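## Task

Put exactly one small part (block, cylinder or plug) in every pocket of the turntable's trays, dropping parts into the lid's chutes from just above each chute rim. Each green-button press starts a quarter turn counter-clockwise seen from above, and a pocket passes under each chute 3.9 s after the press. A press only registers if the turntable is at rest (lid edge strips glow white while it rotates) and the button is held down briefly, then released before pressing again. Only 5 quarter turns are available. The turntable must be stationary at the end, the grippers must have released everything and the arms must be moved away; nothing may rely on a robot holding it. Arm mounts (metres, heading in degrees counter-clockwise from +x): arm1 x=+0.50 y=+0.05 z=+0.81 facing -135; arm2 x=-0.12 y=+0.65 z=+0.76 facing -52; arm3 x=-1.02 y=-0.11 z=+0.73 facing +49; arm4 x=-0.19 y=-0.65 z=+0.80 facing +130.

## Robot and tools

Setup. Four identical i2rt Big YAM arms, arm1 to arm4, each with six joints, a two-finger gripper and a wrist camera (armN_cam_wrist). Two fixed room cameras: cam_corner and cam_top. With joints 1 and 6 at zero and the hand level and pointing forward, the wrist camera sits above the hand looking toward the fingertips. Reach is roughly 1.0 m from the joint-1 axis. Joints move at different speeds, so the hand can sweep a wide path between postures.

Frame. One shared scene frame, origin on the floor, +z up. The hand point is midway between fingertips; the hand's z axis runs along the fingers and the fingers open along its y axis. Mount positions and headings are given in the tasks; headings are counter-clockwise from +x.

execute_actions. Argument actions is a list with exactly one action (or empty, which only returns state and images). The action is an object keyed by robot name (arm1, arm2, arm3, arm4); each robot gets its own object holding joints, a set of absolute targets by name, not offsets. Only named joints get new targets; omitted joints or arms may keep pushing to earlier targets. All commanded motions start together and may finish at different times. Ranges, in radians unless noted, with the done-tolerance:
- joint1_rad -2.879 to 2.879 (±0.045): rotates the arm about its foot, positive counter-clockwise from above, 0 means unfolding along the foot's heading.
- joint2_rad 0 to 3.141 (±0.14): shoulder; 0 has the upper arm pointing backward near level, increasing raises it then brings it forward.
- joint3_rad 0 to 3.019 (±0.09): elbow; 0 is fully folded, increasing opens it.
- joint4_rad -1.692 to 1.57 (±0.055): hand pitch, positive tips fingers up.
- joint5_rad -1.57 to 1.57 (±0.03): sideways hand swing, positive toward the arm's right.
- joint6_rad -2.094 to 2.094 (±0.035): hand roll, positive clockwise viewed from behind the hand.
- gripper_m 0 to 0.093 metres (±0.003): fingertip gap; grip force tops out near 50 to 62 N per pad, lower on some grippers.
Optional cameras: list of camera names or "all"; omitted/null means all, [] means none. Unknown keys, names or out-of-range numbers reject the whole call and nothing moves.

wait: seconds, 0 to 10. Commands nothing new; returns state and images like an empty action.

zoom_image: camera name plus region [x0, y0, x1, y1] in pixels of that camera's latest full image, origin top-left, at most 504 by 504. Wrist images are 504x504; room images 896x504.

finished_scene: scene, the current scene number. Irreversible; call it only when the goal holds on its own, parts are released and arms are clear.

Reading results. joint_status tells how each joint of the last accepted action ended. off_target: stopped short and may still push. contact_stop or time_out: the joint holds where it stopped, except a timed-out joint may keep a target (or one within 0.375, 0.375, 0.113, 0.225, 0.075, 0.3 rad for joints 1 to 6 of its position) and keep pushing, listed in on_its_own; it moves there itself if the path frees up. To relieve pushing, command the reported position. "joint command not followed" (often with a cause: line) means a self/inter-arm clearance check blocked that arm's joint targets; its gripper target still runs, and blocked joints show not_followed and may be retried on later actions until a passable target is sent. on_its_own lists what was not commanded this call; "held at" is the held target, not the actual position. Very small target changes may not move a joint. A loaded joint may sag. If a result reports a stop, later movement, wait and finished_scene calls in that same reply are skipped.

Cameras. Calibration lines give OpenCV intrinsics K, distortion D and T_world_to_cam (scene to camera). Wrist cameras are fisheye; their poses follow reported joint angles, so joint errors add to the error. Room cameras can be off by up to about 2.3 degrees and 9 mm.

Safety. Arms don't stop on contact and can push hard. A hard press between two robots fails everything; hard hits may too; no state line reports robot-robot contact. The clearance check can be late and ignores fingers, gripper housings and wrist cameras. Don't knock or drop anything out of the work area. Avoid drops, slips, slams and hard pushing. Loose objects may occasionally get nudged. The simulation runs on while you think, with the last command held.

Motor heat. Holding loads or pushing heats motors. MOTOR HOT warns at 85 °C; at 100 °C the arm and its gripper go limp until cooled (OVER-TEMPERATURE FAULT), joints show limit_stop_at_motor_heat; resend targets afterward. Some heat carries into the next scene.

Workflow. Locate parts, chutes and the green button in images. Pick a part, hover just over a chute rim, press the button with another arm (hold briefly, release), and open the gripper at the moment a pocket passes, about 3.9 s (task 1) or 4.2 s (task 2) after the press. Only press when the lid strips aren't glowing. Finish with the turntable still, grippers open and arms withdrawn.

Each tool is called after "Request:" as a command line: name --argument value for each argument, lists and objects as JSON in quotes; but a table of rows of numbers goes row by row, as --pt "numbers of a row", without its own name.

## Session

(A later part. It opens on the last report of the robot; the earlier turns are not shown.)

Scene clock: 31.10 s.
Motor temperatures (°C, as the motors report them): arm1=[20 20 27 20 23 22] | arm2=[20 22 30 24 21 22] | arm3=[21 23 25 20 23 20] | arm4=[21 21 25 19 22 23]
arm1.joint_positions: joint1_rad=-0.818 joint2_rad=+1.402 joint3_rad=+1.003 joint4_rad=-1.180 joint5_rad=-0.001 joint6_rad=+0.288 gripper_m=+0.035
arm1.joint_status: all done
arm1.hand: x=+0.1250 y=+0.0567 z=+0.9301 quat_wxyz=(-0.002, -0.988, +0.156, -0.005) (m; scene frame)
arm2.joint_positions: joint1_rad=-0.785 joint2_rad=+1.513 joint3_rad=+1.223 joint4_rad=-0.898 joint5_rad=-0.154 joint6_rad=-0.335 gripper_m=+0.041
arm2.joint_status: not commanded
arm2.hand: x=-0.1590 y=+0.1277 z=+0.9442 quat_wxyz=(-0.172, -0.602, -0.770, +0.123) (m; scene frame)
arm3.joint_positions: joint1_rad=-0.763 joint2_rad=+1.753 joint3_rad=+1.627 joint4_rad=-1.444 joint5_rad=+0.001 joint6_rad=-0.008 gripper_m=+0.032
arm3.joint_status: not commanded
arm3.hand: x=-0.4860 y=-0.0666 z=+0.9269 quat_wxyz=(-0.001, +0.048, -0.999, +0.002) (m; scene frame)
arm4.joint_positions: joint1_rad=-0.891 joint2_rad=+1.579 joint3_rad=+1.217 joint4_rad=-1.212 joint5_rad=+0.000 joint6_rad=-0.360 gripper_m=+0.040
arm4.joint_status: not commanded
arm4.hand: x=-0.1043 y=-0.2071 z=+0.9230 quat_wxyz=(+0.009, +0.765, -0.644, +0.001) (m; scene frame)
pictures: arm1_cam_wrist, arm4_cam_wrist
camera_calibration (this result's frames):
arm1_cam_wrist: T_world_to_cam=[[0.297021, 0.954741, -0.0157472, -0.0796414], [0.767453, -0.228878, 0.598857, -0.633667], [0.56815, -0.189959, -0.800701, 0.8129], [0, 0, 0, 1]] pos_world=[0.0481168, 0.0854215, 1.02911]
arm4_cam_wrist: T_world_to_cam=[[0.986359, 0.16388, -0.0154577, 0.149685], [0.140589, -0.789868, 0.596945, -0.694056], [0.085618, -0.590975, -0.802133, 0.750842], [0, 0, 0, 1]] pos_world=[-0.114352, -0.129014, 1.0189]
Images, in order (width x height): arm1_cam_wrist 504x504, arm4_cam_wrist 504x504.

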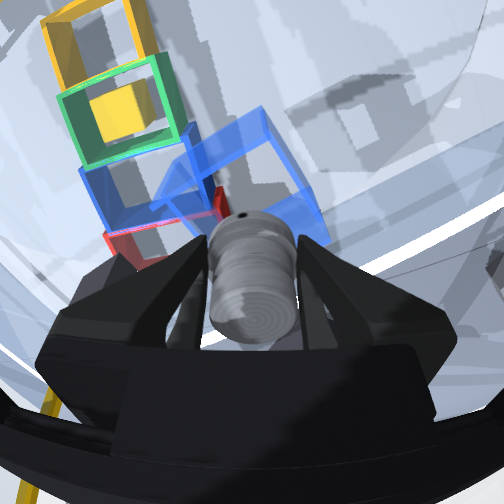

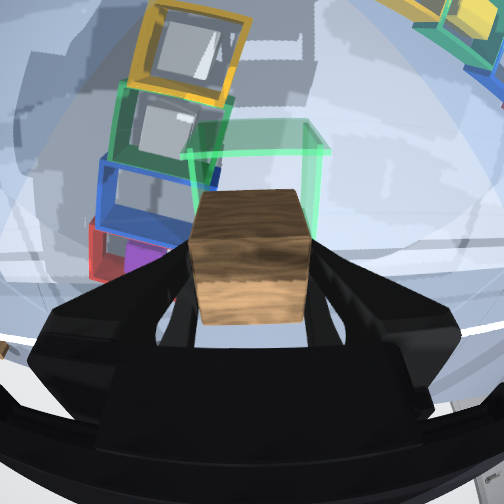

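Request:
wait --seconds 1.38

Request:
execute_actions --actions '[{"arm1":{"joints":{"gripper_m":0.055}},"arm2":{"joints":{"gripper_m":0.058}},"arm3":{"joints":{"gripper_m":0.055}}}]' --cameras '["arm1_cam_wrist","arm2_cam_wrist","arm3_cam_wrist","arm4_cam_wrist"]'

Scene clock: 32.57 s.
Motor temperatures (°C, as the motors report them): arm1=[20 20 27 20 23 22] | arm2=[20 22 30 24 21 22] | arm3=[21 23 25 20 23 20] | arm4=[21 21 25 19 22 23]
arm1.joint_positions: joint1_rad=-0.818 joint2_rad=+1.402 joint3_rad=+1.003 joint4_rad=-1.180 joint5_rad=-0.001 joint6_rad=+0.288 gripper_m=+0.035
arm1.joint_status: all done
arm1.hand: x=+0.1250 y=+0.0567 z=+0.9301 quat_wxyz=(-0.002, -0.988, +0.156, -0.005) (m; scene frame)
arm2.joint_positions: joint1_rad=-0.785 joint2_rad=+1.513 joint3_rad=+1.223 joint4_rad=-0.898 joint5_rad=-0.154 joint6_rad=-0.335 gripper_m=+0.041
arm2.joint_status: not commanded
arm2.hand: x=-0.1590 y=+0.1277 z=+0.9442 quat_wxyz=(-0.172, -0.602, -0.770, +0.123) (m; scene frame)
arm3.joint_positions: joint1_rad=-0.763 joint2_rad=+1.753 joint3_rad=+1.627 joint4_rad=-1.444 joint5_rad=+0.001 joint6_rad=-0.008 gripper_m=+0.032
arm3.joint_status: not commanded
arm3.hand: x=-0.4860 y=-0.0666 z=+0.9269 quat_wxyz=(-0.001, +0.048, -0.999, +0.002) (m; scene frame)
arm4.joint_positions: joint1_rad=-0.891 joint2_rad=+1.579 joint3_rad=+1.217 joint4_rad=-1.212 joint5_rad=+0.000 joint6_rad=-0.360 gripper_m=+0.040
arm4.joint_status: not commanded
arm4.hand: x=-0.1043 y=-0.2071 z=+0.9230 quat_wxyz=(+0.009, +0.765, -0.644, +0.001) (m; scene frame)
wait: 1.40 s; at rest by 0.20 s
pictures: arm1_cam_wrist, arm2_cam_wrist, arm3_cam_wrist, arm4_cam_wrist, cam_corner, cam_top
camera_calibration (this result's frames):
arm1_cam_wrist: T_world_to_cam=[[0.297021, 0.954741, -0.0157472, -0.0796414], [0.767453, -0.228878, 0.598857, -0.633667], [0.56815, -0.189959, -0.800701, 0.8129], [0, 0, 0, 1]] pos_world=[0.0481168, 0.0854215, 1.02911]
arm2_cam_wrist: T_world_to_cam=[[-0.96665, -0.255928, -0.00942354, -0.110396], [-0.253357, 0.950268, 0.181108, -0.323996], [-0.0373959, 0.177456, -0.983418, 1.02683], [0, 0, 0, 1]] pos_world=[-0.150401, 0.0974119, 1.06744]
arm3_cam_wrist: T_world_to_cam=[[0.085645, -0.996088, 0.0217551, -0.0452088], [-0.813209, -0.057272, 0.579146, -0.930685], [-0.575635, -0.0672925, -0.814933, 0.594907], [0, 0, 0, 1]] pos_world=[-0.410521, -0.0583013, 1.0248]
arm4_cam_wrist: T_world_to_cam=[[0.986359, 0.16388, -0.0154577, 0.149685], [0.140589, -0.789868, 0.596945, -0.694056], [0.085618, -0.590975, -0.802133, 0.750842], [0, 0, 0, 1]] pos_world=[-0.114352, -0.129014, 1.0189]
Images, in order (width x height): arm1_cam_wrist 504x504, arm2_cam_wrist 504x504, arm3_cam_wrist 504x504, arm4_cam_wrist 504x504, cam_corner 896x504, cam_top 896x504.

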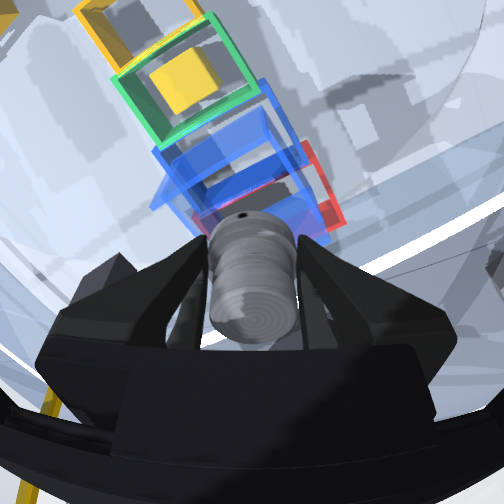

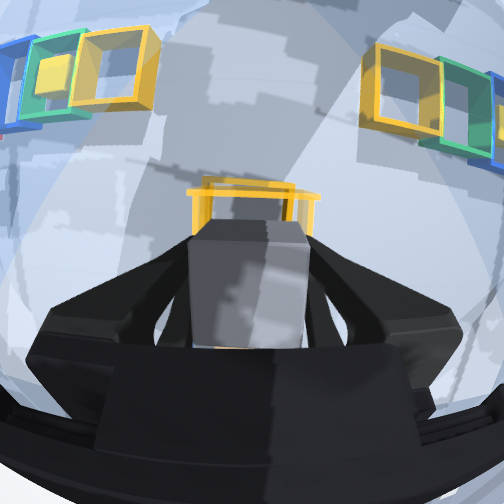

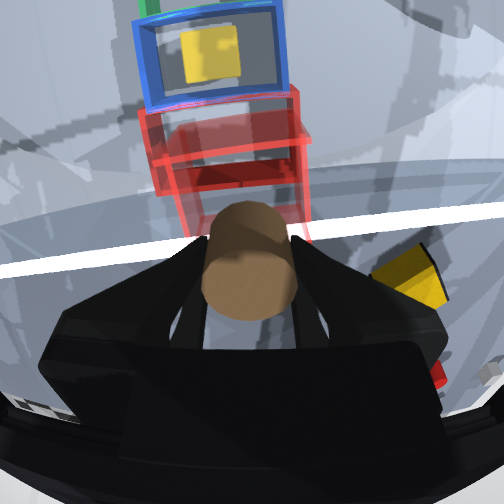

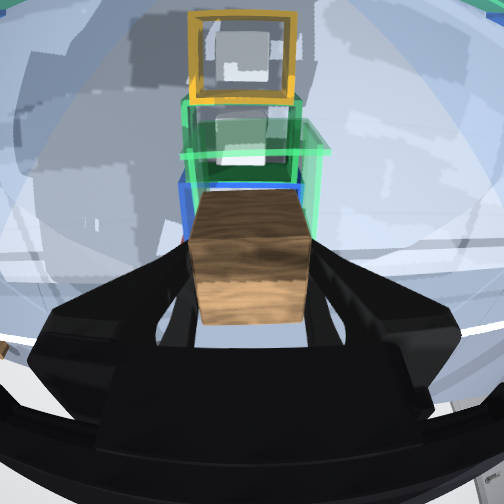

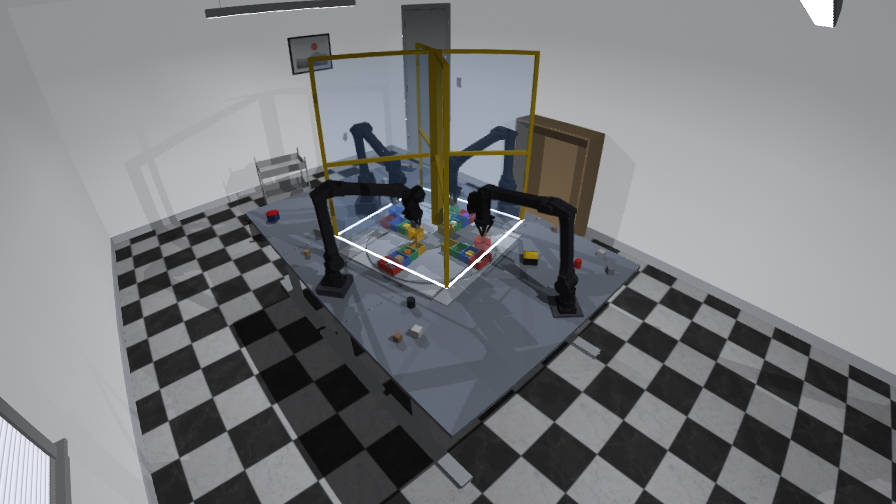

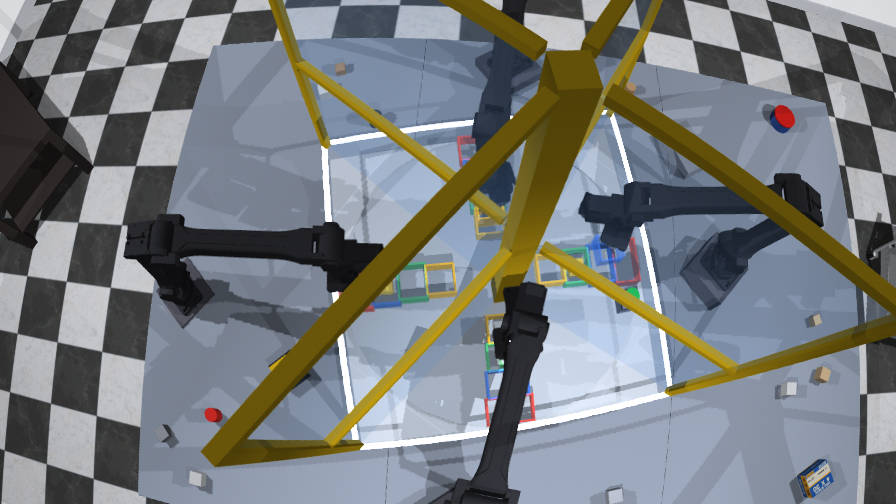

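Scene clock: 33.10 s.
Motor temperatures (°C, as the motors report them): arm1=[20 20 27 20 23 22] | arm2=[20 22 30 24 21 22] | arm3=[21 23 25 20 23 20] | arm4=[21 21 25 19 22 23]
arm1.joint_positions: joint1_rad=-0.818 joint2_rad=+1.402 joint3_rad=+1.003 joint4_rad=-1.180 joint5_rad=-0.001 joint6_rad=+0.288 gripper_m=+0.055
arm1.joint_status: all done
arm1.hand: x=+0.1250 y=+0.0567 z=+0.9301 quat_wxyz=(-0.002, -0.988, +0.156, -0.005) (m; scene frame)
arm2.joint_positions: joint1_rad=-0.785 joint2_rad=+1.513 joint3_rad=+1.224 joint4_rad=-0.894 joint5_rad=-0.154 joint6_rad=-0.335 gripper_m=+0.058
arm2.joint_status: all done
arm2.hand: x=-0.1590 y=+0.1268 z=+0.9447 quat_wxyz=(-0.173, -0.602, -0.770, +0.124) (m; scene frame)
arm3.joint_positions: joint1_rad=-0.763 joint2_rad=+1.753 joint3_rad=+1.627 joint4_rad=-1.444 joint5_rad=+0.001 joint6_rad=-0.008 gripper_m=+0.055
arm3.joint_status: all done
arm3.hand: x=-0.4860 y=-0.0666 z=+0.9269 quat_wxyz=(-0.001, +0.048, -0.999, +0.002) (m; scene frame)
arm4.joint_positions: joint1_rad=-0.891 joint2_rad=+1.579 joint3_rad=+1.217 joint4_rad=-1.212 joint5_rad=+0.000 joint6_rad=-0.360 gripper_m=+0.040
arm4.joint_status: not commanded
arm4.hand: x=-0.1043 y=-0.2071 z=+0.9230 quat_wxyz=(+0.009, +0.765, -0.644, +0.001) (m; scene frame)
pictures: arm1_cam_wrist, arm2_cam_wrist, arm3_cam_wrist, arm4_cam_wrist
camera_calibration (this result's frames):
arm1_cam_wrist: T_world_to_cam=[[0.297021, 0.954741, -0.0157472, -0.0796414], [0.767453, -0.228878, 0.598857, -0.633667], [0.56815, -0.189959, -0.800701, 0.8129], [0, 0, 0, 1]] pos_world=[0.0481168, 0.0854215, 1.02911]
arm2_cam_wrist: T_world_to_cam=[[-0.966583, -0.256207, -0.00866572, -0.111275], [-0.25364, 0.950899, 0.177364, -0.319818], [-0.0372016, 0.173635, -0.984107, 1.02867], [0, 0, 0, 1]] pos_world=[-0.150407, 0.0969921, 1.06808]
arm3_cam_wrist: T_world_to_cam=[[0.085645, -0.996088, 0.0217551, -0.0452088], [-0.813209, -0.057272, 0.579146, -0.930685], [-0.575635, -0.0672925, -0.814933, 0.594907], [0, 0, 0, 1]] pos_world=[-0.410521, -0.0583013, 1.0248]
arm4_cam_wrist: T_world_to_cam=[[0.986359, 0.16388, -0.0154577, 0.149685], [0.140589, -0.789868, 0.596945, -0.694056], [0.085618, -0.590975, -0.802133, 0.750842], [0, 0, 0, 1]] pos_world=[-0.114352, -0.129014, 1.0189]
Images, in order (width x height): arm1_cam_wrist 504x504, arm2_cam_wrist 504x504, arm3_cam_wrist 504x504, arm4_cam_wrist 504x504.

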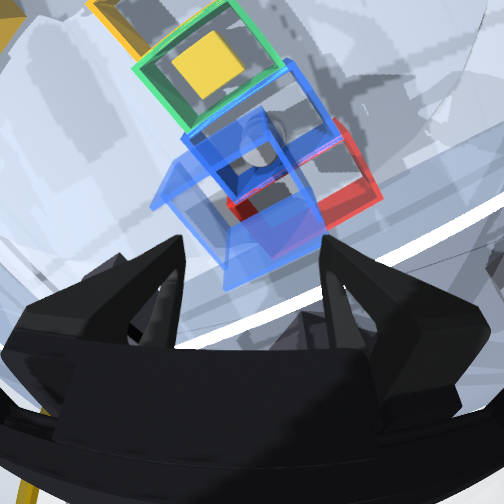

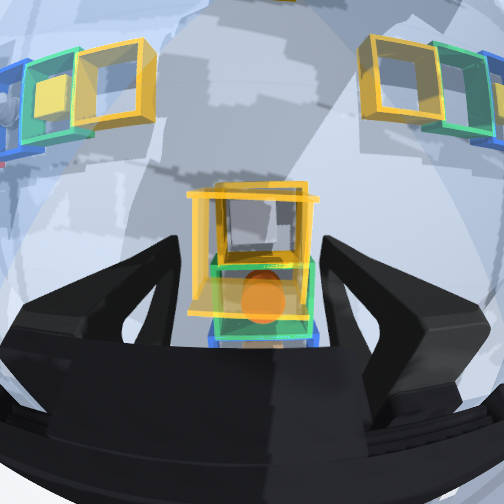

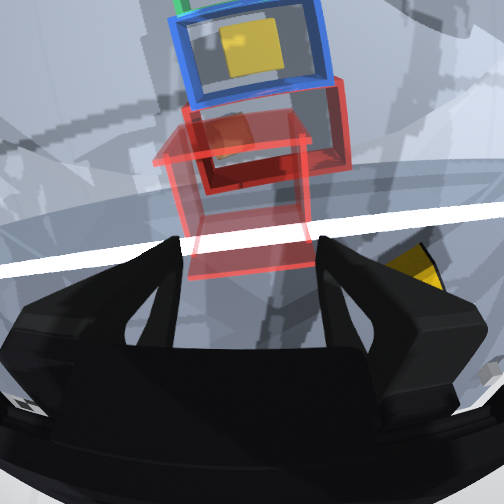

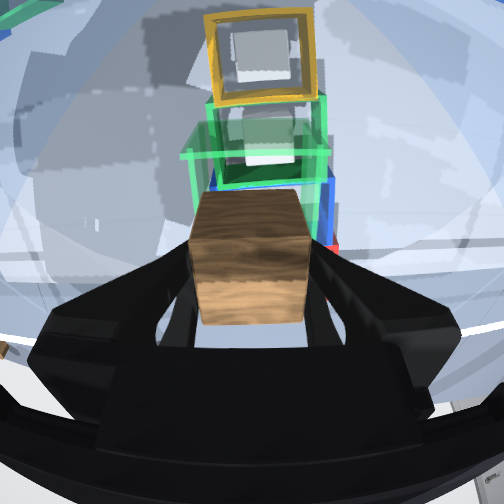

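Request:
execute_actions --actions '[{"arm1":{"joints":{"joint1_rad":0.8,"joint2_rad":1.06,"joint3_rad":0.87,"joint4_rad":-1.36,"joint6_rad":0.0,"gripper_m":0.075}},"arm2":{"joints":{"joint1_rad":-1.695,"joint2_rad":1.305,"joint3_rad":1.08,"joint4_rad":-0.97,"joint5_rad":0,"joint6_rad":0,"gripper_m":0.075}},"arm3":{"joints":{"joint1_rad":-2.076,"joint2_rad":1.38,"joint3_rad":1.04,"joint4_rad":-1.22,"gripper_m":0.07}}}]' --cameras '["arm1_cam_wrist","arm2_cam_wrist","arm3_cam_wrist","cam_top"]'

Scene clock: 36.00 s.
Motor temperatures (°C, as the motors report them): arm1=[20 20 28 20 23 22] | arm2=[20 22 30 24 21 22] | arm3=[21 23 25 20 23 20] | arm4=[21 21 25 19 22 23]
arm1.joint_positions: joint1_rad=+0.797 joint2_rad=+1.058 joint3_rad=+0.866 joint4_rad=-1.347 joint5_rad=+0.000 joint6_rad=+0.012 gripper_m=+0.075
arm1.joint_status: all done
arm1.hand: x=+0.5046 y=-0.2311 z=+0.9857 quat_wxyz=(-0.013, -0.705, -0.709, +0.013) (m; scene frame)
arm2.joint_positions: joint1_rad=-1.698 joint2_rad=+1.298 joint3_rad=+1.096 joint4_rad=-0.960 joint5_rad=+0.000 joint6_rad=-0.016 gripper_m=+0.075
arm2.joint_status: all done
arm2.hand: x=-0.5150 y=+0.4187 z=+0.9716 quat_wxyz=(-0.059, -0.943, -0.266, +0.193) (m; scene frame)
arm3.joint_positions: joint1_rad=-2.081 joint2_rad=+1.375 joint3_rad=+1.045 joint4_rad=-1.226 joint5_rad=+0.000 joint6_rad=-0.008 gripper_m=+0.070
arm3.joint_status: all done
arm3.hand: x=-0.8936 y=-0.4715 z=+0.8767 quat_wxyz=(-0.007, -0.574, -0.819, +0.005) (m; scene frame)
arm4.joint_positions: joint1_rad=-0.891 joint2_rad=+1.579 joint3_rad=+1.217 joint4_rad=-1.212 joint5_rad=+0.000 joint6_rad=-0.360 gripper_m=+0.040
arm4.joint_status: not commanded
arm4.hand: x=-0.1043 y=-0.2071 z=+0.9230 quat_wxyz=(+0.009, +0.765, -0.644, +0.001) (m; scene frame)
pictures: arm1_cam_wrist, arm2_cam_wrist, arm3_cam_wrist, cam_top
camera_calibration (this result's frames):
arm1_cam_wrist: T_world_to_cam=[[-0.999728, -0.019166, -0.0132814, 0.510103], [-0.023317, 0.827135, 0.561519, -0.344353], [0.000223456, 0.561676, -0.827357, 1.07363], [0, 0, 0, 1]] pos_world=[0.501695, -0.308432, 1.08841]
arm2_cam_wrist: T_world_to_cam=[[-0.534158, 0.845385, 0.000112147, -0.627362], [0.828502, 0.523464, 0.198922, 0.0228679], [0.168107, 0.106349, -0.980015, 1.12115], [0, 0, 0, 1]] pos_world=[-0.54253, 0.399159, 1.09427]
arm3_cam_wrist: T_world_to_cam=[[-0.943184, -0.331791, 0.0178381, -1.01524], [-0.264296, 0.781688, 0.5649, -0.357727], [-0.201372, 0.52809, -0.824967, 0.916082], [0, 0, 0, 1]] pos_world=[-0.86763, -0.54099, 0.975928]
Images, in order (width x height): arm1_cam_wrist 504x504, arm2_cam_wrist 504x504, arm3_cam_wrist 504x504, cam_top 896x504.

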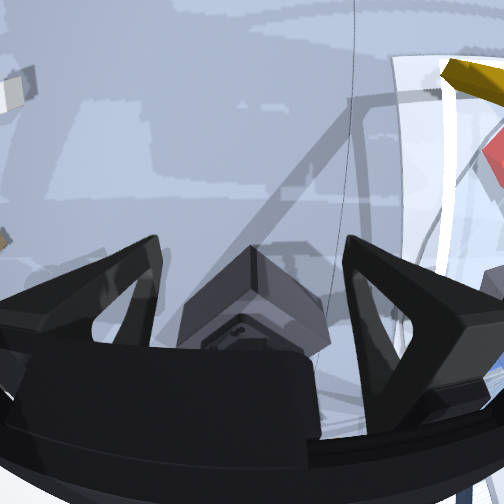

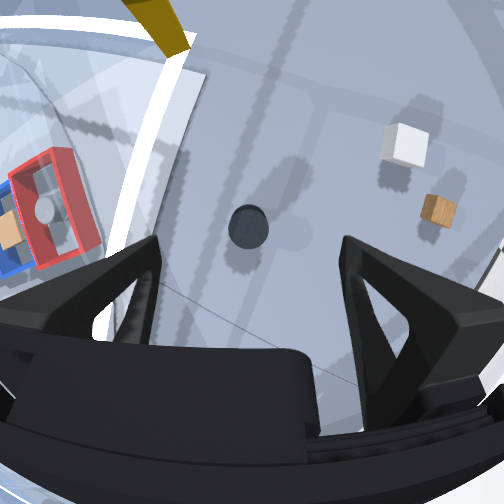

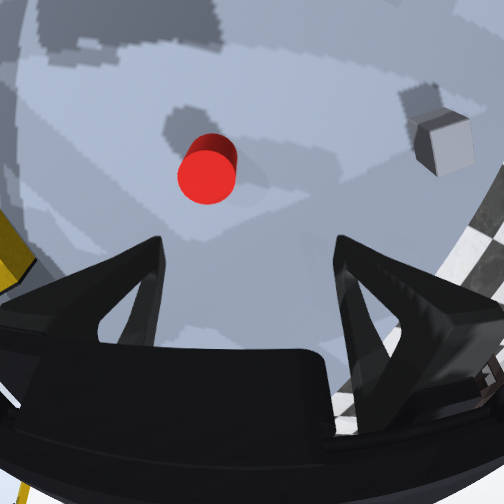

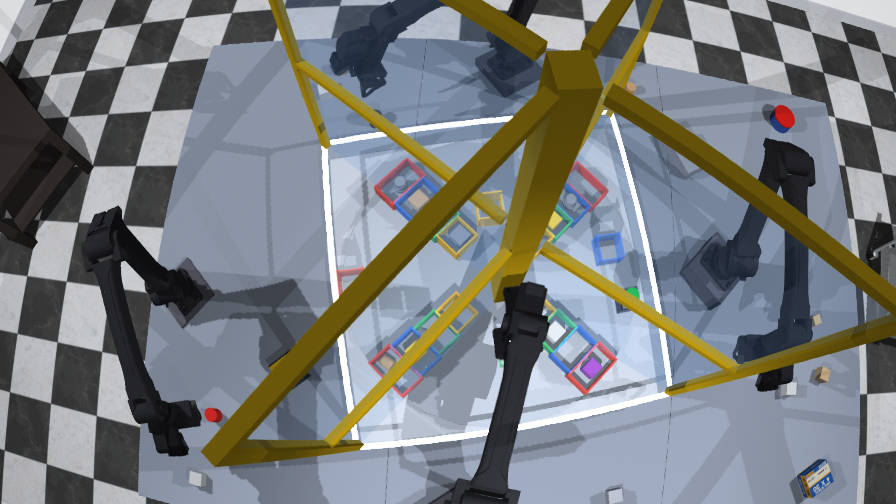

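Request:
execute_actions --actions '[{"arm1":{"joints":{"joint1_rad":1.511,"joint2_rad":1.735,"joint3_rad":1.26,"joint4_rad":-1.025}},"arm2":{"joints":{"joint2_rad":1.6,"joint3_rad":0.745,"joint4_rad":-0.335}},"arm3":{"joints":{"joint1_rad":-2.003,"joint2_rad":1.55,"joint3_rad":0.832,"joint4_rad":-0.832,"gripper_m":0.085}}}]' --cameras '["arm1_cam_wrist","arm2_cam_wrist","arm3_cam_wrist"]'

Scene clock: 38.07 s.
Motor temperatures (°C, as the motors report them): arm1=[20 20 28 20 23 22] | arm2=[20 22 30 24 21 22] | arm3=[21 23 25 20 23 20] | arm4=[21 21 25 19 22 23]
arm1.joint_positions: joint1_rad=+1.518 joint2_rad=+1.758 joint3_rad=+1.230 joint4_rad=-1.031 joint5_rad=+0.000 joint6_rad=+0.012 gripper_m=+0.075
arm1.joint_status: all done
arm1.hand: x=+0.8313 y=-0.3173 z=+0.8626 quat_wxyz=(-0.007, -0.409, -0.913, +0.005) (m; scene frame)
arm2.joint_positions: joint1_rad=-1.695 joint2_rad=+1.596 joint3_rad=+0.760 joint4_rad=-0.349 joint5_rad=+0.002 joint6_rad=-0.015 gripper_m=+0.075
arm2.joint_status: all done
arm2.hand: x=-0.5044 y=+0.4199 z=+0.7565 quat_wxyz=(-0.055, -0.944, -0.268, +0.182) (m; scene frame)
arm3.joint_positions: joint1_rad=-1.998 joint2_rad=+1.557 joint3_rad=+0.820 joint4_rad=-0.842 joint5_rad=+0.000 joint6_rad=-0.008 gripper_m=+0.085
arm3.joint_status: all done
arm3.hand: x=-0.8702 y=-0.4472 z=+0.7388 quat_wxyz=(+0.002, -0.539, -0.842, -0.001) (m; scene frame)
arm4.joint_positions: joint1_rad=-0.891 joint2_rad=+1.579 joint3_rad=+1.217 joint4_rad=-1.212 joint5_rad=+0.000 joint6_rad=-0.360 gripper_m=+0.040
arm4.joint_status: not commanded
arm4.hand: x=-0.1043 y=-0.2071 z=+0.9230 quat_wxyz=(+0.009, +0.765, -0.644, +0.001) (m; scene frame)
pictures: arm1_cam_wrist, arm2_cam_wrist, arm3_cam_wrist
camera_calibration (this result's frames):
arm1_cam_wrist: T_world_to_cam=[[-0.737485, -0.67529, -0.00995746, 0.404407], [-0.555157, 0.597759, 0.578347, 0.158529], [-0.3846, 0.43205, -0.81573, 1.28887], [0, 0, 0, 1]] pos_world=[0.881952, -0.378526, 0.963711]
arm2_cam_wrist: T_world_to_cam=[[-0.536554, 0.843865, 0.000768327, -0.623798], [0.822966, 0.523064, 0.221658, 0.0363868], [0.186647, 0.119564, -0.975124, 0.908542], [0, 0, 0, 1]] pos_world=[-0.534224, 0.39874, 0.878355]
arm3_cam_wrist: T_world_to_cam=[[-0.91235, -0.40901, 0.0181498, -0.990505], [-0.322579, 0.74544, 0.58332, -0.37319], [-0.252113, 0.526337, -0.812039, 0.739757], [0, 0, 0, 1]] pos_world=[-0.837567, -0.516297, 0.836379]
Images, in order (width x height): arm1_cam_wrist 504x504, arm2_cam_wrist 504x504, arm3_cam_wrist 504x504.

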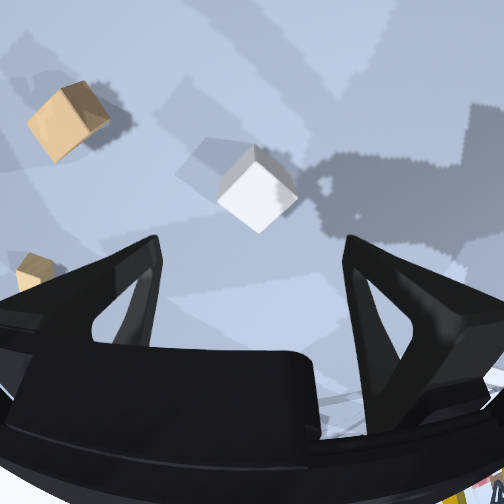

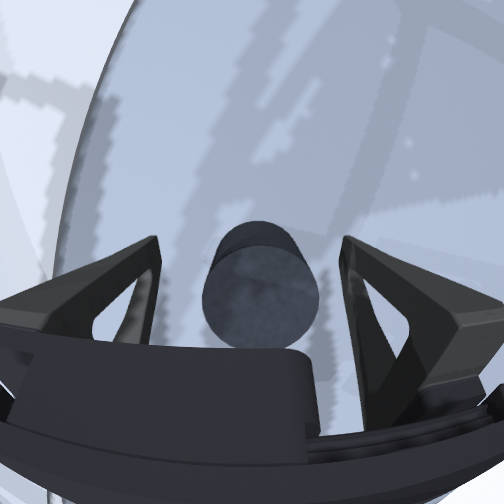

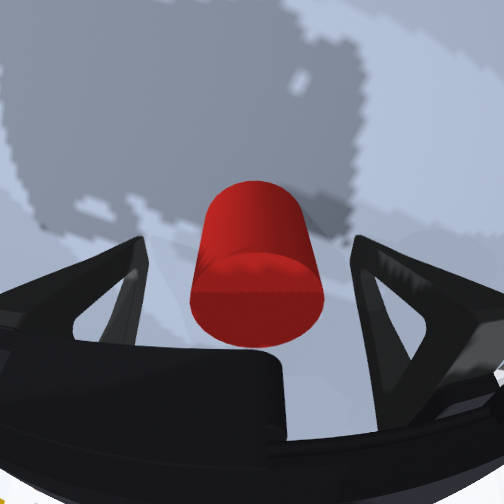

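Request:
execute_actions --actions '[{"arm1":{"joints":{"joint1_rad":1.505,"joint2_rad":1.9,"joint3_rad":1.1,"joint4_rad":-0.725,"joint6_rad":0.775,"gripper_m":0.08}},"arm2":{"joints":{"joint3_rad":0.73,"gripper_m":0.028}},"arm3":{"joints":{"joint4_rad":-0.8,"gripper_m":0.028}}}]' --cameras '["arm1_cam_wrist","arm2_cam_wrist","arm3_cam_wrist"]'

Scene clock: 40.43 s.
Motor temperatures (°C, as the motors report them): arm1=[20 20 28 20 23 22] | arm2=[20 22 29 24 21 22] | arm3=[21 23 25 20 23 20] | arm4=[21 21 25 19 22 23]
arm1.joint_positions: joint1_rad=+1.514 joint2_rad=+1.922 joint3_rad=+1.083 joint4_rad=-0.743 joint5_rad=+0.000 joint6_rad=+0.761 gripper_m=+0.080
arm1.joint_status: all done
arm1.hand: x=+0.8137 y=-0.3019 z=+0.7432 quat_wxyz=(+0.004, -0.716, -0.698, +0.001) (m; scene frame)
arm2.joint_positions: joint1_rad=-1.695 joint2_rad=+1.596 joint3_rad=+0.742 joint4_rad=-0.347 joint5_rad=+0.001 joint6_rad=-0.015 gripper_m=+0.039
arm2.joint_status: gripper_m off_target (ended at +0.039, target +0.028); the others done
arm2.hand: x=-0.4966 y=+0.4244 z=+0.7504 quat_wxyz=(-0.054, -0.946, -0.268, +0.175) (m; scene frame)
arm3.joint_positions: joint1_rad=-1.998 joint2_rad=+1.557 joint3_rad=+0.820 joint4_rad=-0.810 joint5_rad=+0.000 joint6_rad=-0.008 gripper_m=+0.040
arm3.joint_status: gripper_m off_target (ended at +0.040, target +0.028); the others done
arm3.hand: x=-0.8669 y=-0.4543 z=+0.7389 quat_wxyz=(-0.012, -0.539, -0.842, +0.008) (m; scene frame)
arm4.joint_positions: joint1_rad=-0.891 joint2_rad=+1.579 joint3_rad=+1.217 joint4_rad=-1.212 joint5_rad=+0.000 joint6_rad=-0.360 gripper_m=+0.040
arm4.joint_status: not commanded
arm4.hand: x=-0.1043 y=-0.2071 z=+0.9230 quat_wxyz=(+0.009, +0.765, -0.644, +0.001) (m; scene frame)
pictures: arm1_cam_wrist, arm2_cam_wrist, arm3_cam_wrist
camera_calibration (this result's frames):
arm1_cam_wrist: T_world_to_cam=[[-0.999901, 0.0130168, -0.00542658, 0.818575], [0.00724753, 0.804386, 0.594062, -0.1983], [0.0120979, 0.593964, -0.804401, 0.895769], [0, 0, 0, 1]] pos_world=[0.809094, -0.3832, 0.842802]
arm2_cam_wrist: T_world_to_cam=[[-0.536571, 0.843855, -0.000132673, -0.622739], [0.819748, 0.521279, 0.237236, 0.0164337], [0.200262, 0.127185, -0.971452, 0.901306], [0, 0, 0, 1]] pos_world=[-0.528112, 0.402302, 0.871594]
arm3_cam_wrist: T_world_to_cam=[[-0.912587, -0.408484, 0.0180685, -0.990395], [-0.330094, 0.762095, 0.557001, -0.346342], [-0.241296, 0.502347, -0.830315, 0.756407], [0, 0, 0, 1]] pos_world=[-0.835629, -0.520594, 0.838864]
Images, in order (width x height): arm1_cam_wrist 504x504, arm2_cam_wrist 504x504, arm3_cam_wrist 504x504.

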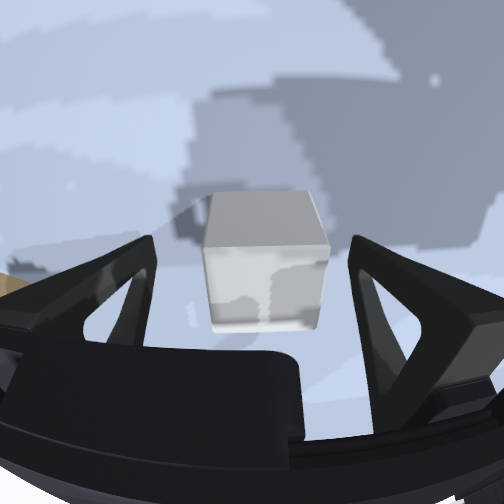

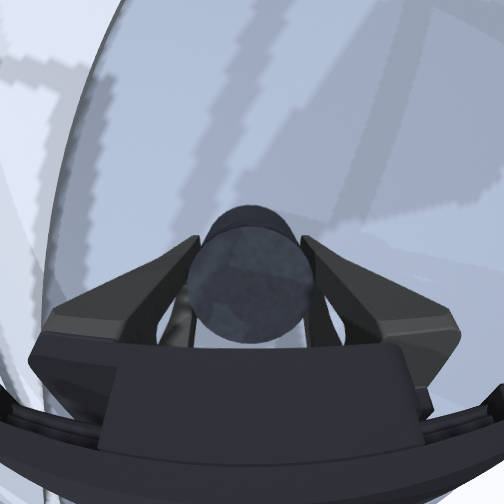

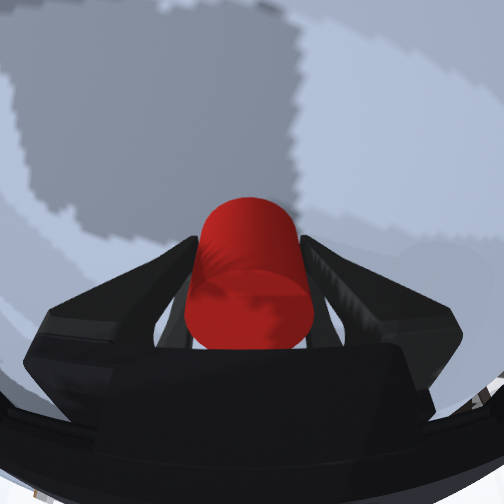

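Request:
execute_actions --actions '[{"arm1":{"joints":{"gripper_m":0.028}}}]' --cameras '[]'

Request:
execute_actions --actions '[{"arm1":{"joints":{"joint1_rad":0.85,"joint2_rad":1.06,"joint3_rad":0.87,"joint4_rad":-1.36,"joint6_rad":1.345}},"arm2":{"joints":{"joint2_rad":1.305,"joint3_rad":1.13,"joint4_rad":-0.98,"joint5_rad":-0.156,"joint6_rad":-0.35}},"arm3":{"joints":{"joint2_rad":1.384,"joint3_rad":1.34,"joint4_rad":-1.52}}}]' --cameras '["arm1_cam_wrist"]'

Request:
execute_actions --actions '[{"arm1":{"joints":{"joint1_rad":-0.415}},"arm2":{"joints":{"joint1_rad":-0.79,"joint2_rad":1.41,"joint3_rad":1.237,"joint4_rad":-1.0}},"arm3":{"joints":{"joint1_rad":-0.763,"joint2_rad":1.76,"joint3_rad":1.79,"joint4_rad":-1.55}}}]'

Scene clock: 42.40 s.
Motor temperatures (°C, as the motors report them): arm1=[20 20 27 20 23 22] | arm2=[20 22 29 24 21 22] | arm3=[21 23 25 20 23 20] | arm4=[21 21 26 19 22 23]
arm1.joint_positions: joint1_rad=+1.514 joint2_rad=+1.922 joint3_rad=+1.083 joint4_rad=-0.743 joint5_rad=+0.000 joint6_rad=+0.762 gripper_m=+0.040
arm1.joint_status: gripper_m off_target (ended at +0.040, target +0.028)
arm1.hand: x=+0.8137 y=-0.3019 z=+0.7432 quat_wxyz=(+0.004, -0.717, -0.698, +0.001) (m; scene frame)
arm2.joint_positions: joint1_rad=-1.695 joint2_rad=+1.596 joint3_rad=+0.742 joint4_rad=-0.347 joint5_rad=+0.001 joint6_rad=-0.015 gripper_m=+0.039
arm2.joint_status: not commanded
arm2.hand: x=-0.4966 y=+0.4244 z=+0.7504 quat_wxyz=(-0.054, -0.946, -0.268, +0.175) (m; scene frame)
arm3.joint_positions: joint1_rad=-1.998 joint2_rad=+1.557 joint3_rad=+0.820 joint4_rad=-0.810 joint5_rad=+0.000 joint6_rad=-0.008 gripper_m=+0.040
arm3.joint_status: not commanded
arm3.hand: x=-0.8669 y=-0.4543 z=+0.7389 quat_wxyz=(-0.012, -0.539, -0.842, +0.008) (m; scene frame)
arm4.joint_positions: joint1_rad=-0.891 joint2_rad=+1.579 joint3_rad=+1.217 joint4_rad=-1.212 joint5_rad=+0.000 joint6_rad=-0.360 gripper_m=+0.040
arm4.joint_status: not commanded
arm4.hand: x=-0.1043 y=-0.2071 z=+0.9230 quat_wxyz=(+0.009, +0.765, -0.644, +0.001) (m; scene frame)
pictures: none
No camera images: the call's "cameras" was empty. Leave "cameras" out to get every camera's image.

Scene clock: 43.97 s.
Motor temperatures (°C, as the motors report them): arm1=[20 20 27 20 23 22] | arm2=[20 22 29 24 21 22] | arm3=[21 23 25 20 23 20] | arm4=[21 21 26 19 22 23]
arm1.joint_positions: joint1_rad=+0.854 joint2_rad=+1.061 joint3_rad=+0.869 joint4_rad=-1.345 joint5_rad=+0.000 joint6_rad=+1.331 gripper_m=+0.040
arm1.joint_status: all done
arm1.hand: x=+0.5205 y=-0.2319 z=+0.9860 quat_wxyz=(-0.019, -0.987, -0.157, +0.002) (m; scene frame)
arm2.joint_positions: joint1_rad=-1.695 joint2_rad=+1.295 joint3_rad=+1.115 joint4_rad=-0.970 joint5_rad=-0.154 joint6_rad=-0.334 gripper_m=+0.039
arm2.joint_status: all done
arm2.hand: x=-0.5030 y=+0.3935 z=+0.9831 quat_wxyz=(-0.103, -0.877, -0.426, +0.198) (m; scene frame)
arm3.joint_positions: joint1_rad=-1.998 joint2_rad=+1.369 joint3_rad=+1.298 joint4_rad=-1.511 joint5_rad=+0.000 joint6_rad=-0.008 gripper_m=+0.040
arm3.joint_status: all done
arm3.hand: x=-0.8601 y=-0.4694 z=+0.9735 quat_wxyz=(+0.003, -0.539, -0.842, -0.002) (m; scene frame)
arm4.joint_positions: joint1_rad=-0.891 joint2_rad=+1.579 joint3_rad=+1.217 joint4_rad=-1.212 joint5_rad=+0.000 joint6_rad=-0.360 gripper_m=+0.040
arm4.joint_status: not commanded
arm4.hand: x=-0.1043 y=-0.2071 z=+0.9230 quat_wxyz=(+0.009, +0.765, -0.644, +0.001) (m; scene frame)
pictures: arm1_cam_wrist
camera_calibration (this result's frames):
arm1_cam_wrist: T_world_to_cam=[[-0.322357, 0.945325, -0.0494695, 0.432814], [0.759613, 0.289506, 0.582387, -0.896251], [0.564866, 0.150159, -0.811405, 0.669283], [0, 0, 0, 1]] pos_world=[0.442269, -0.250179, 1.08644]
Images, in order (width x height): arm1_cam_wrist 504x504.

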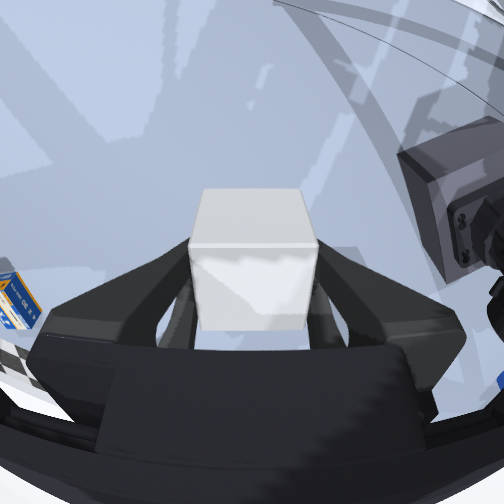

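Scene clock: 45.73 s.
Motor temperatures (°C, as the motors report them): arm1=[20 20 27 20 23 22] | arm2=[20 22 30 24 21 22] | arm3=[21 23 26 20 23 20] | arm4=[21 21 26 19 22 23]
arm1.joint_positions: joint1_rad=-0.412 joint2_rad=+1.061 joint3_rad=+0.869 joint4_rad=-1.345 joint5_rad=+0.000 joint6_rad=+1.332 gripper_m=+0.040
arm1.joint_status: all done
arm1.hand: x=+0.2402 y=-0.0565 z=+0.9852 quat_wxyz=(-0.014, -0.889, +0.458, +0.010) (m; scene frame)
arm2.joint_positions: joint1_rad=-0.785 joint2_rad=+1.411 joint3_rad=+1.184 joint4_rad=-0.991 joint5_rad=-0.156 joint6_rad=-0.336 gripper_m=+0.039
arm2.joint_status: all done
arm2.hand: x=-0.1540 y=+0.1676 z=+0.9670 quat_wxyz=(-0.165, -0.604, -0.772, +0.109) (m; scene frame)
arm3.joint_positions: joint1_rad=-0.757 joint2_rad=+1.770 joint3_rad=+1.743 joint4_rad=-1.545 joint5_rad=-0.002 joint6_rad=-0.008 gripper_m=+0.040
arm3.joint_status: all done
arm3.hand: x=-0.4776 y=-0.0623 z=+0.9626 quat_wxyz=(+0.000, +0.051, -0.999, +0.000) (m; scene frame)
arm4.joint_positions: joint1_rad=-0.891 joint2_rad=+1.579 joint3_rad=+1.217 joint4_rad=-1.212 joint5_rad=+0.000 joint6_rad=-0.360 gripper_m=+0.040
arm4.joint_status: not commanded
arm4.hand: x=-0.1043 y=-0.2071 z=+0.9230 quat_wxyz=(+0.009, +0.765, -0.644, +0.001) (m; scene frame)
pictures: arm1_cam_wrist, arm2_cam_wrist, arm3_cam_wrist, arm4_cam_wrist, cam_corner, cam_top
camera_calibration (this result's frames):
arm1_cam_wrist: T_world_to_cam=[[0.80574, 0.590349, -0.0476533, -0.116263], [0.50101, -0.63647, 0.586426, -0.727797], [0.315866, -0.496382, -0.8086, 0.821122], [0, 0, 0, 1]] pos_world=[0.198947, 0.0130046, 1.08522]
arm2_cam_wrist: T_world_to_cam=[[-0.965861, -0.258075, -0.0225715, -0.0819121], [-0.25702, 0.943697, 0.208273, -0.390534], [-0.0324493, 0.206964, -0.97781, 1.03272], [0, 0, 0, 1]] pos_world=[-0.14598, 0.133671, 1.08929]
arm3_cam_wrist: T_world_to_cam=[[0.0905983, -0.995712, 0.0187096, -0.0371041], [-0.812522, -0.0630411, 0.579511, -0.944622], [-0.575847, -0.0677047, -0.814749, 0.628878], [0, 0, 0, 1]] pos_world=[-0.402028, -0.053917, 1.06049]
arm4_cam_wrist: T_world_to_cam=[[0.986359, 0.16388, -0.0154577, 0.149685], [0.140589, -0.789868, 0.596945, -0.694056], [0.085618, -0.590975, -0.802133, 0.750842], [0, 0, 0, 1]] pos_world=[-0.114352, -0.129014, 1.0189]
Images, in order (width x height): arm1_cam_wrist 504x504, arm2_cam_wrist 504x504, arm3_cam_wrist 504x504, arm4_cam_wrist 504x504, cam_corner 896x504, cam_top 896x504.

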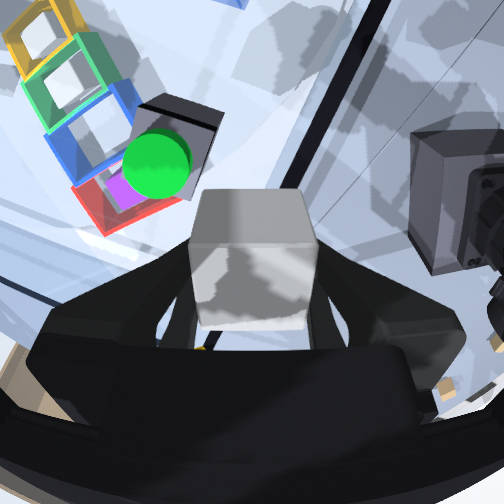

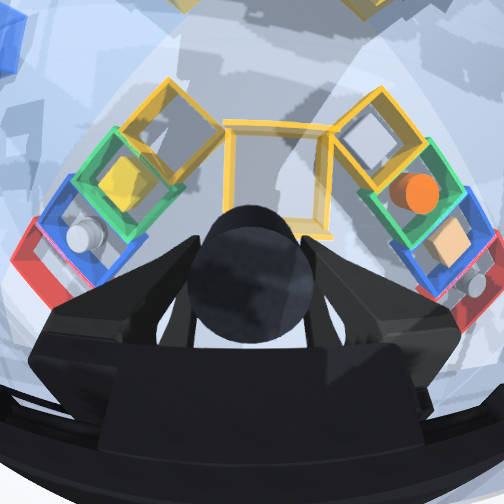

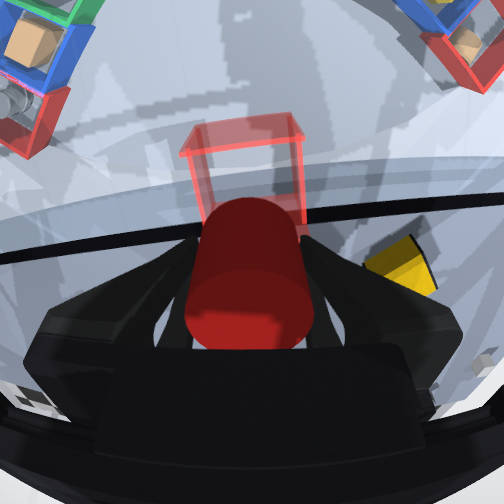

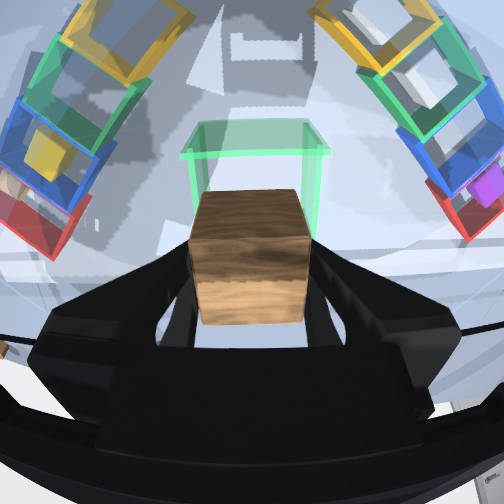

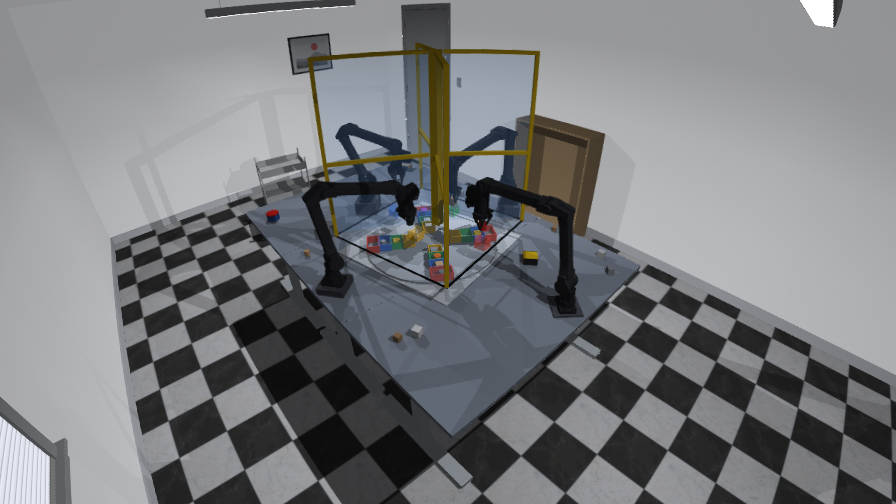

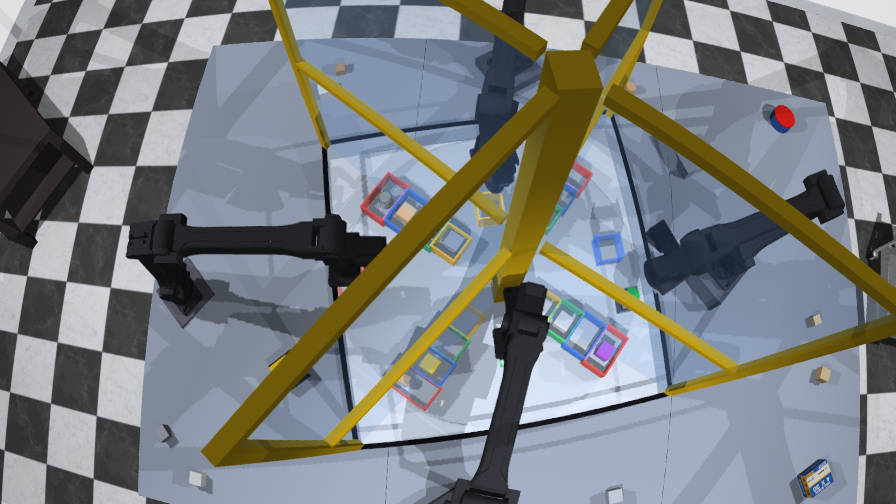

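Request:
execute_actions --actions '[]'

Scene clock: 46.30 s.
Motor temperatures (°C, as the motors report them): arm1=[20 20 27 20 23 22] | arm2=[20 22 30 24 21 22] | arm3=[21 23 26 20 23 20] | arm4=[21 21 26 19 22 23]
arm1.joint_positions: joint1_rad=-0.412 joint2_rad=+1.061 joint3_rad=+0.869 joint4_rad=-1.345 joint5_rad=+0.000 joint6_rad=+1.332 gripper_m=+0.040
arm1.joint_status: all done
arm1.hand: x=+0.2402 y=-0.0565 z=+0.9852 quat_wxyz=(-0.014, -0.889, +0.458, +0.010) (m; scene frame)
arm2.joint_positions: joint1_rad=-0.785 joint2_rad=+1.411 joint3_rad=+1.184 joint4_rad=-0.991 joint5_rad=-0.156 joint6_rad=-0.336 gripper_m=+0.039
arm2.joint_status: all done
arm2.hand: x=-0.1540 y=+0.1676 z=+0.9670 quat_wxyz=(-0.165, -0.604, -0.772, +0.109) (m; scene frame)
arm3.joint_positions: joint1_rad=-0.757 joint2_rad=+1.770 joint3_rad=+1.743 joint4_rad=-1.545 joint5_rad=-0.002 joint6_rad=-0.008 gripper_m=+0.040
arm3.joint_status: all done
arm3.hand: x=-0.4776 y=-0.0623 z=+0.9626 quat_wxyz=(+0.000, +0.051, -0.999, +0.000) (m; scene frame)
arm4.joint_positions: joint1_rad=-0.891 joint2_rad=+1.579 joint3_rad=+1.217 joint4_rad=-1.212 joint5_rad=+0.000 joint6_rad=-0.360 gripper_m=+0.040
arm4.joint_status: not commanded
arm4.hand: x=-0.1043 y=-0.2071 z=+0.9230 quat_wxyz=(+0.009, +0.765, -0.644, +0.001) (m; scene frame)
pictures: arm1_cam_wrist, arm2_cam_wrist, arm3_cam_wrist, arm4_cam_wrist, cam_corner, cam_top
camera_calibration (this result's frames):
arm1_cam_wrist: T_world_to_cam=[[0.80574, 0.590349, -0.0476533, -0.116263], [0.50101, -0.63647, 0.586426, -0.727797], [0.315866, -0.496382, -0.8086, 0.821122], [0, 0, 0, 1]] pos_world=[0.198947, 0.0130046, 1.08522]
arm2_cam_wrist: T_world_to_cam=[[-0.965861, -0.258075, -0.0225715, -0.0819121], [-0.25702, 0.943697, 0.208273, -0.390534], [-0.0324493, 0.206964, -0.97781, 1.03272], [0, 0, 0, 1]] pos_world=[-0.14598, 0.133671, 1.08929]
arm3_cam_wrist: T_world_to_cam=[[0.0905983, -0.995712, 0.0187096, -0.0371041], [-0.812522, -0.0630411, 0.579511, -0.944622], [-0.575847, -0.0677047, -0.814749, 0.628878], [0, 0, 0, 1]] pos_world=[-0.402028, -0.053917, 1.06049]
arm4_cam_wrist: T_world_to_cam=[[0.986359, 0.16388, -0.0154577, 0.149685], [0.140589, -0.789868, 0.596945, -0.694056], [0.085618, -0.590975, -0.802133, 0.750842], [0, 0, 0, 1]] pos_world=[-0.114352, -0.129014, 1.0189]
Images, in order (width x height): arm1_cam_wrist 504x504, arm2_cam_wrist 504x504, arm3_cam_wrist 504x504, arm4_cam_wrist 504x504, cam_corner 896x504, cam_top 896x504.

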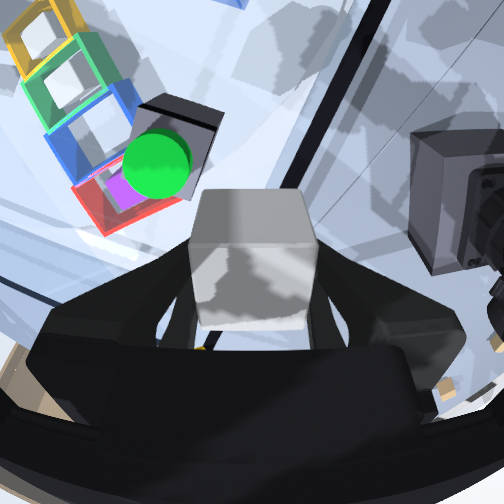

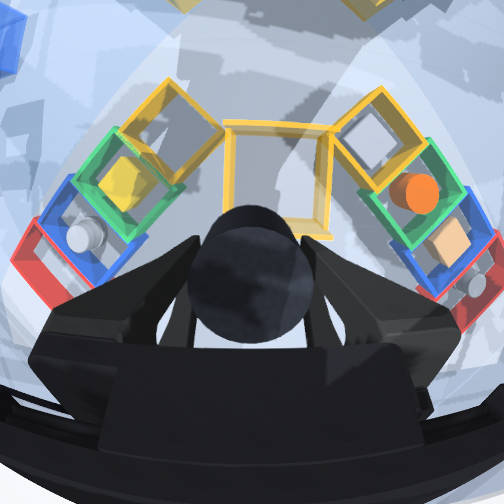

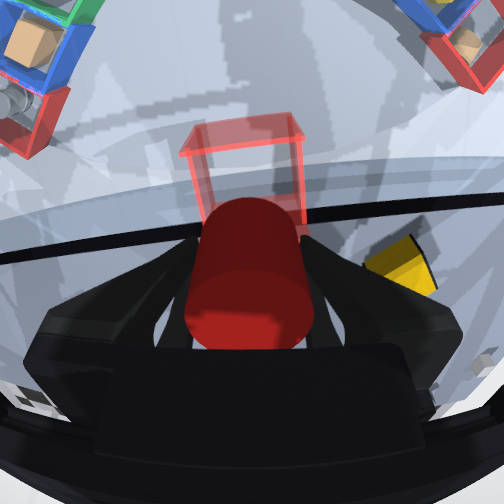

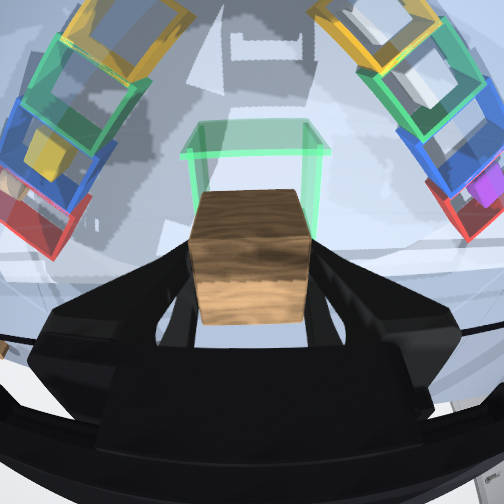

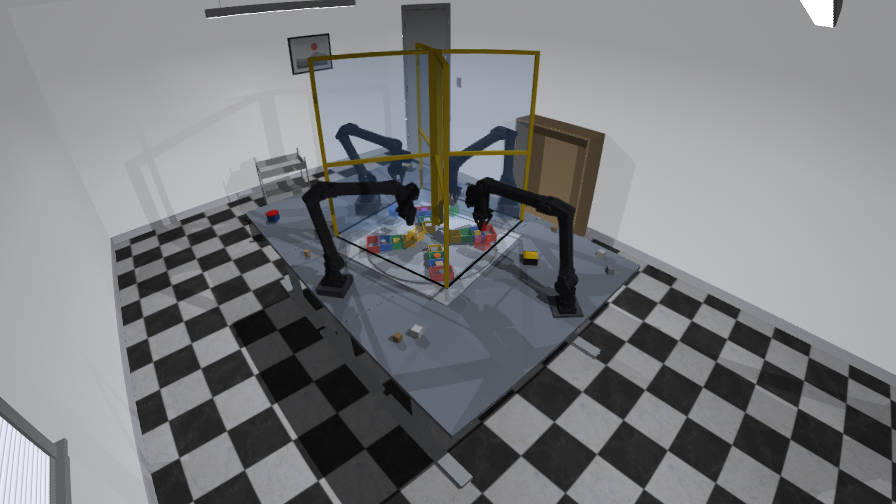

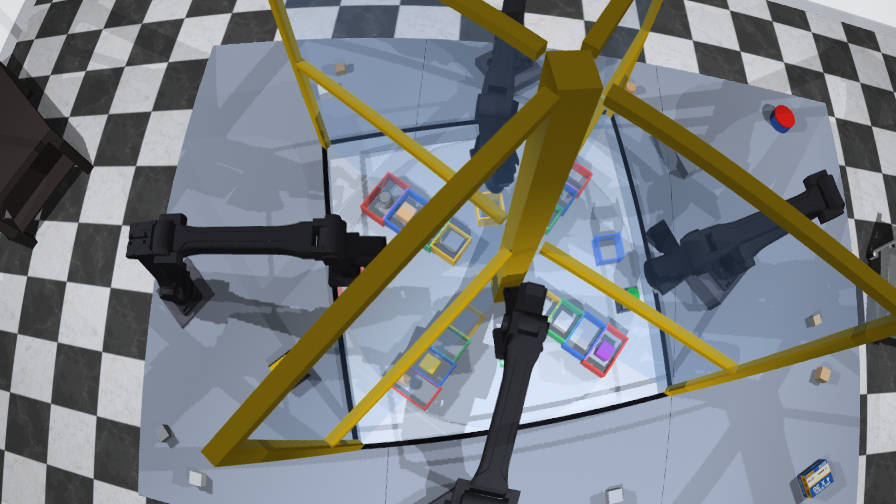

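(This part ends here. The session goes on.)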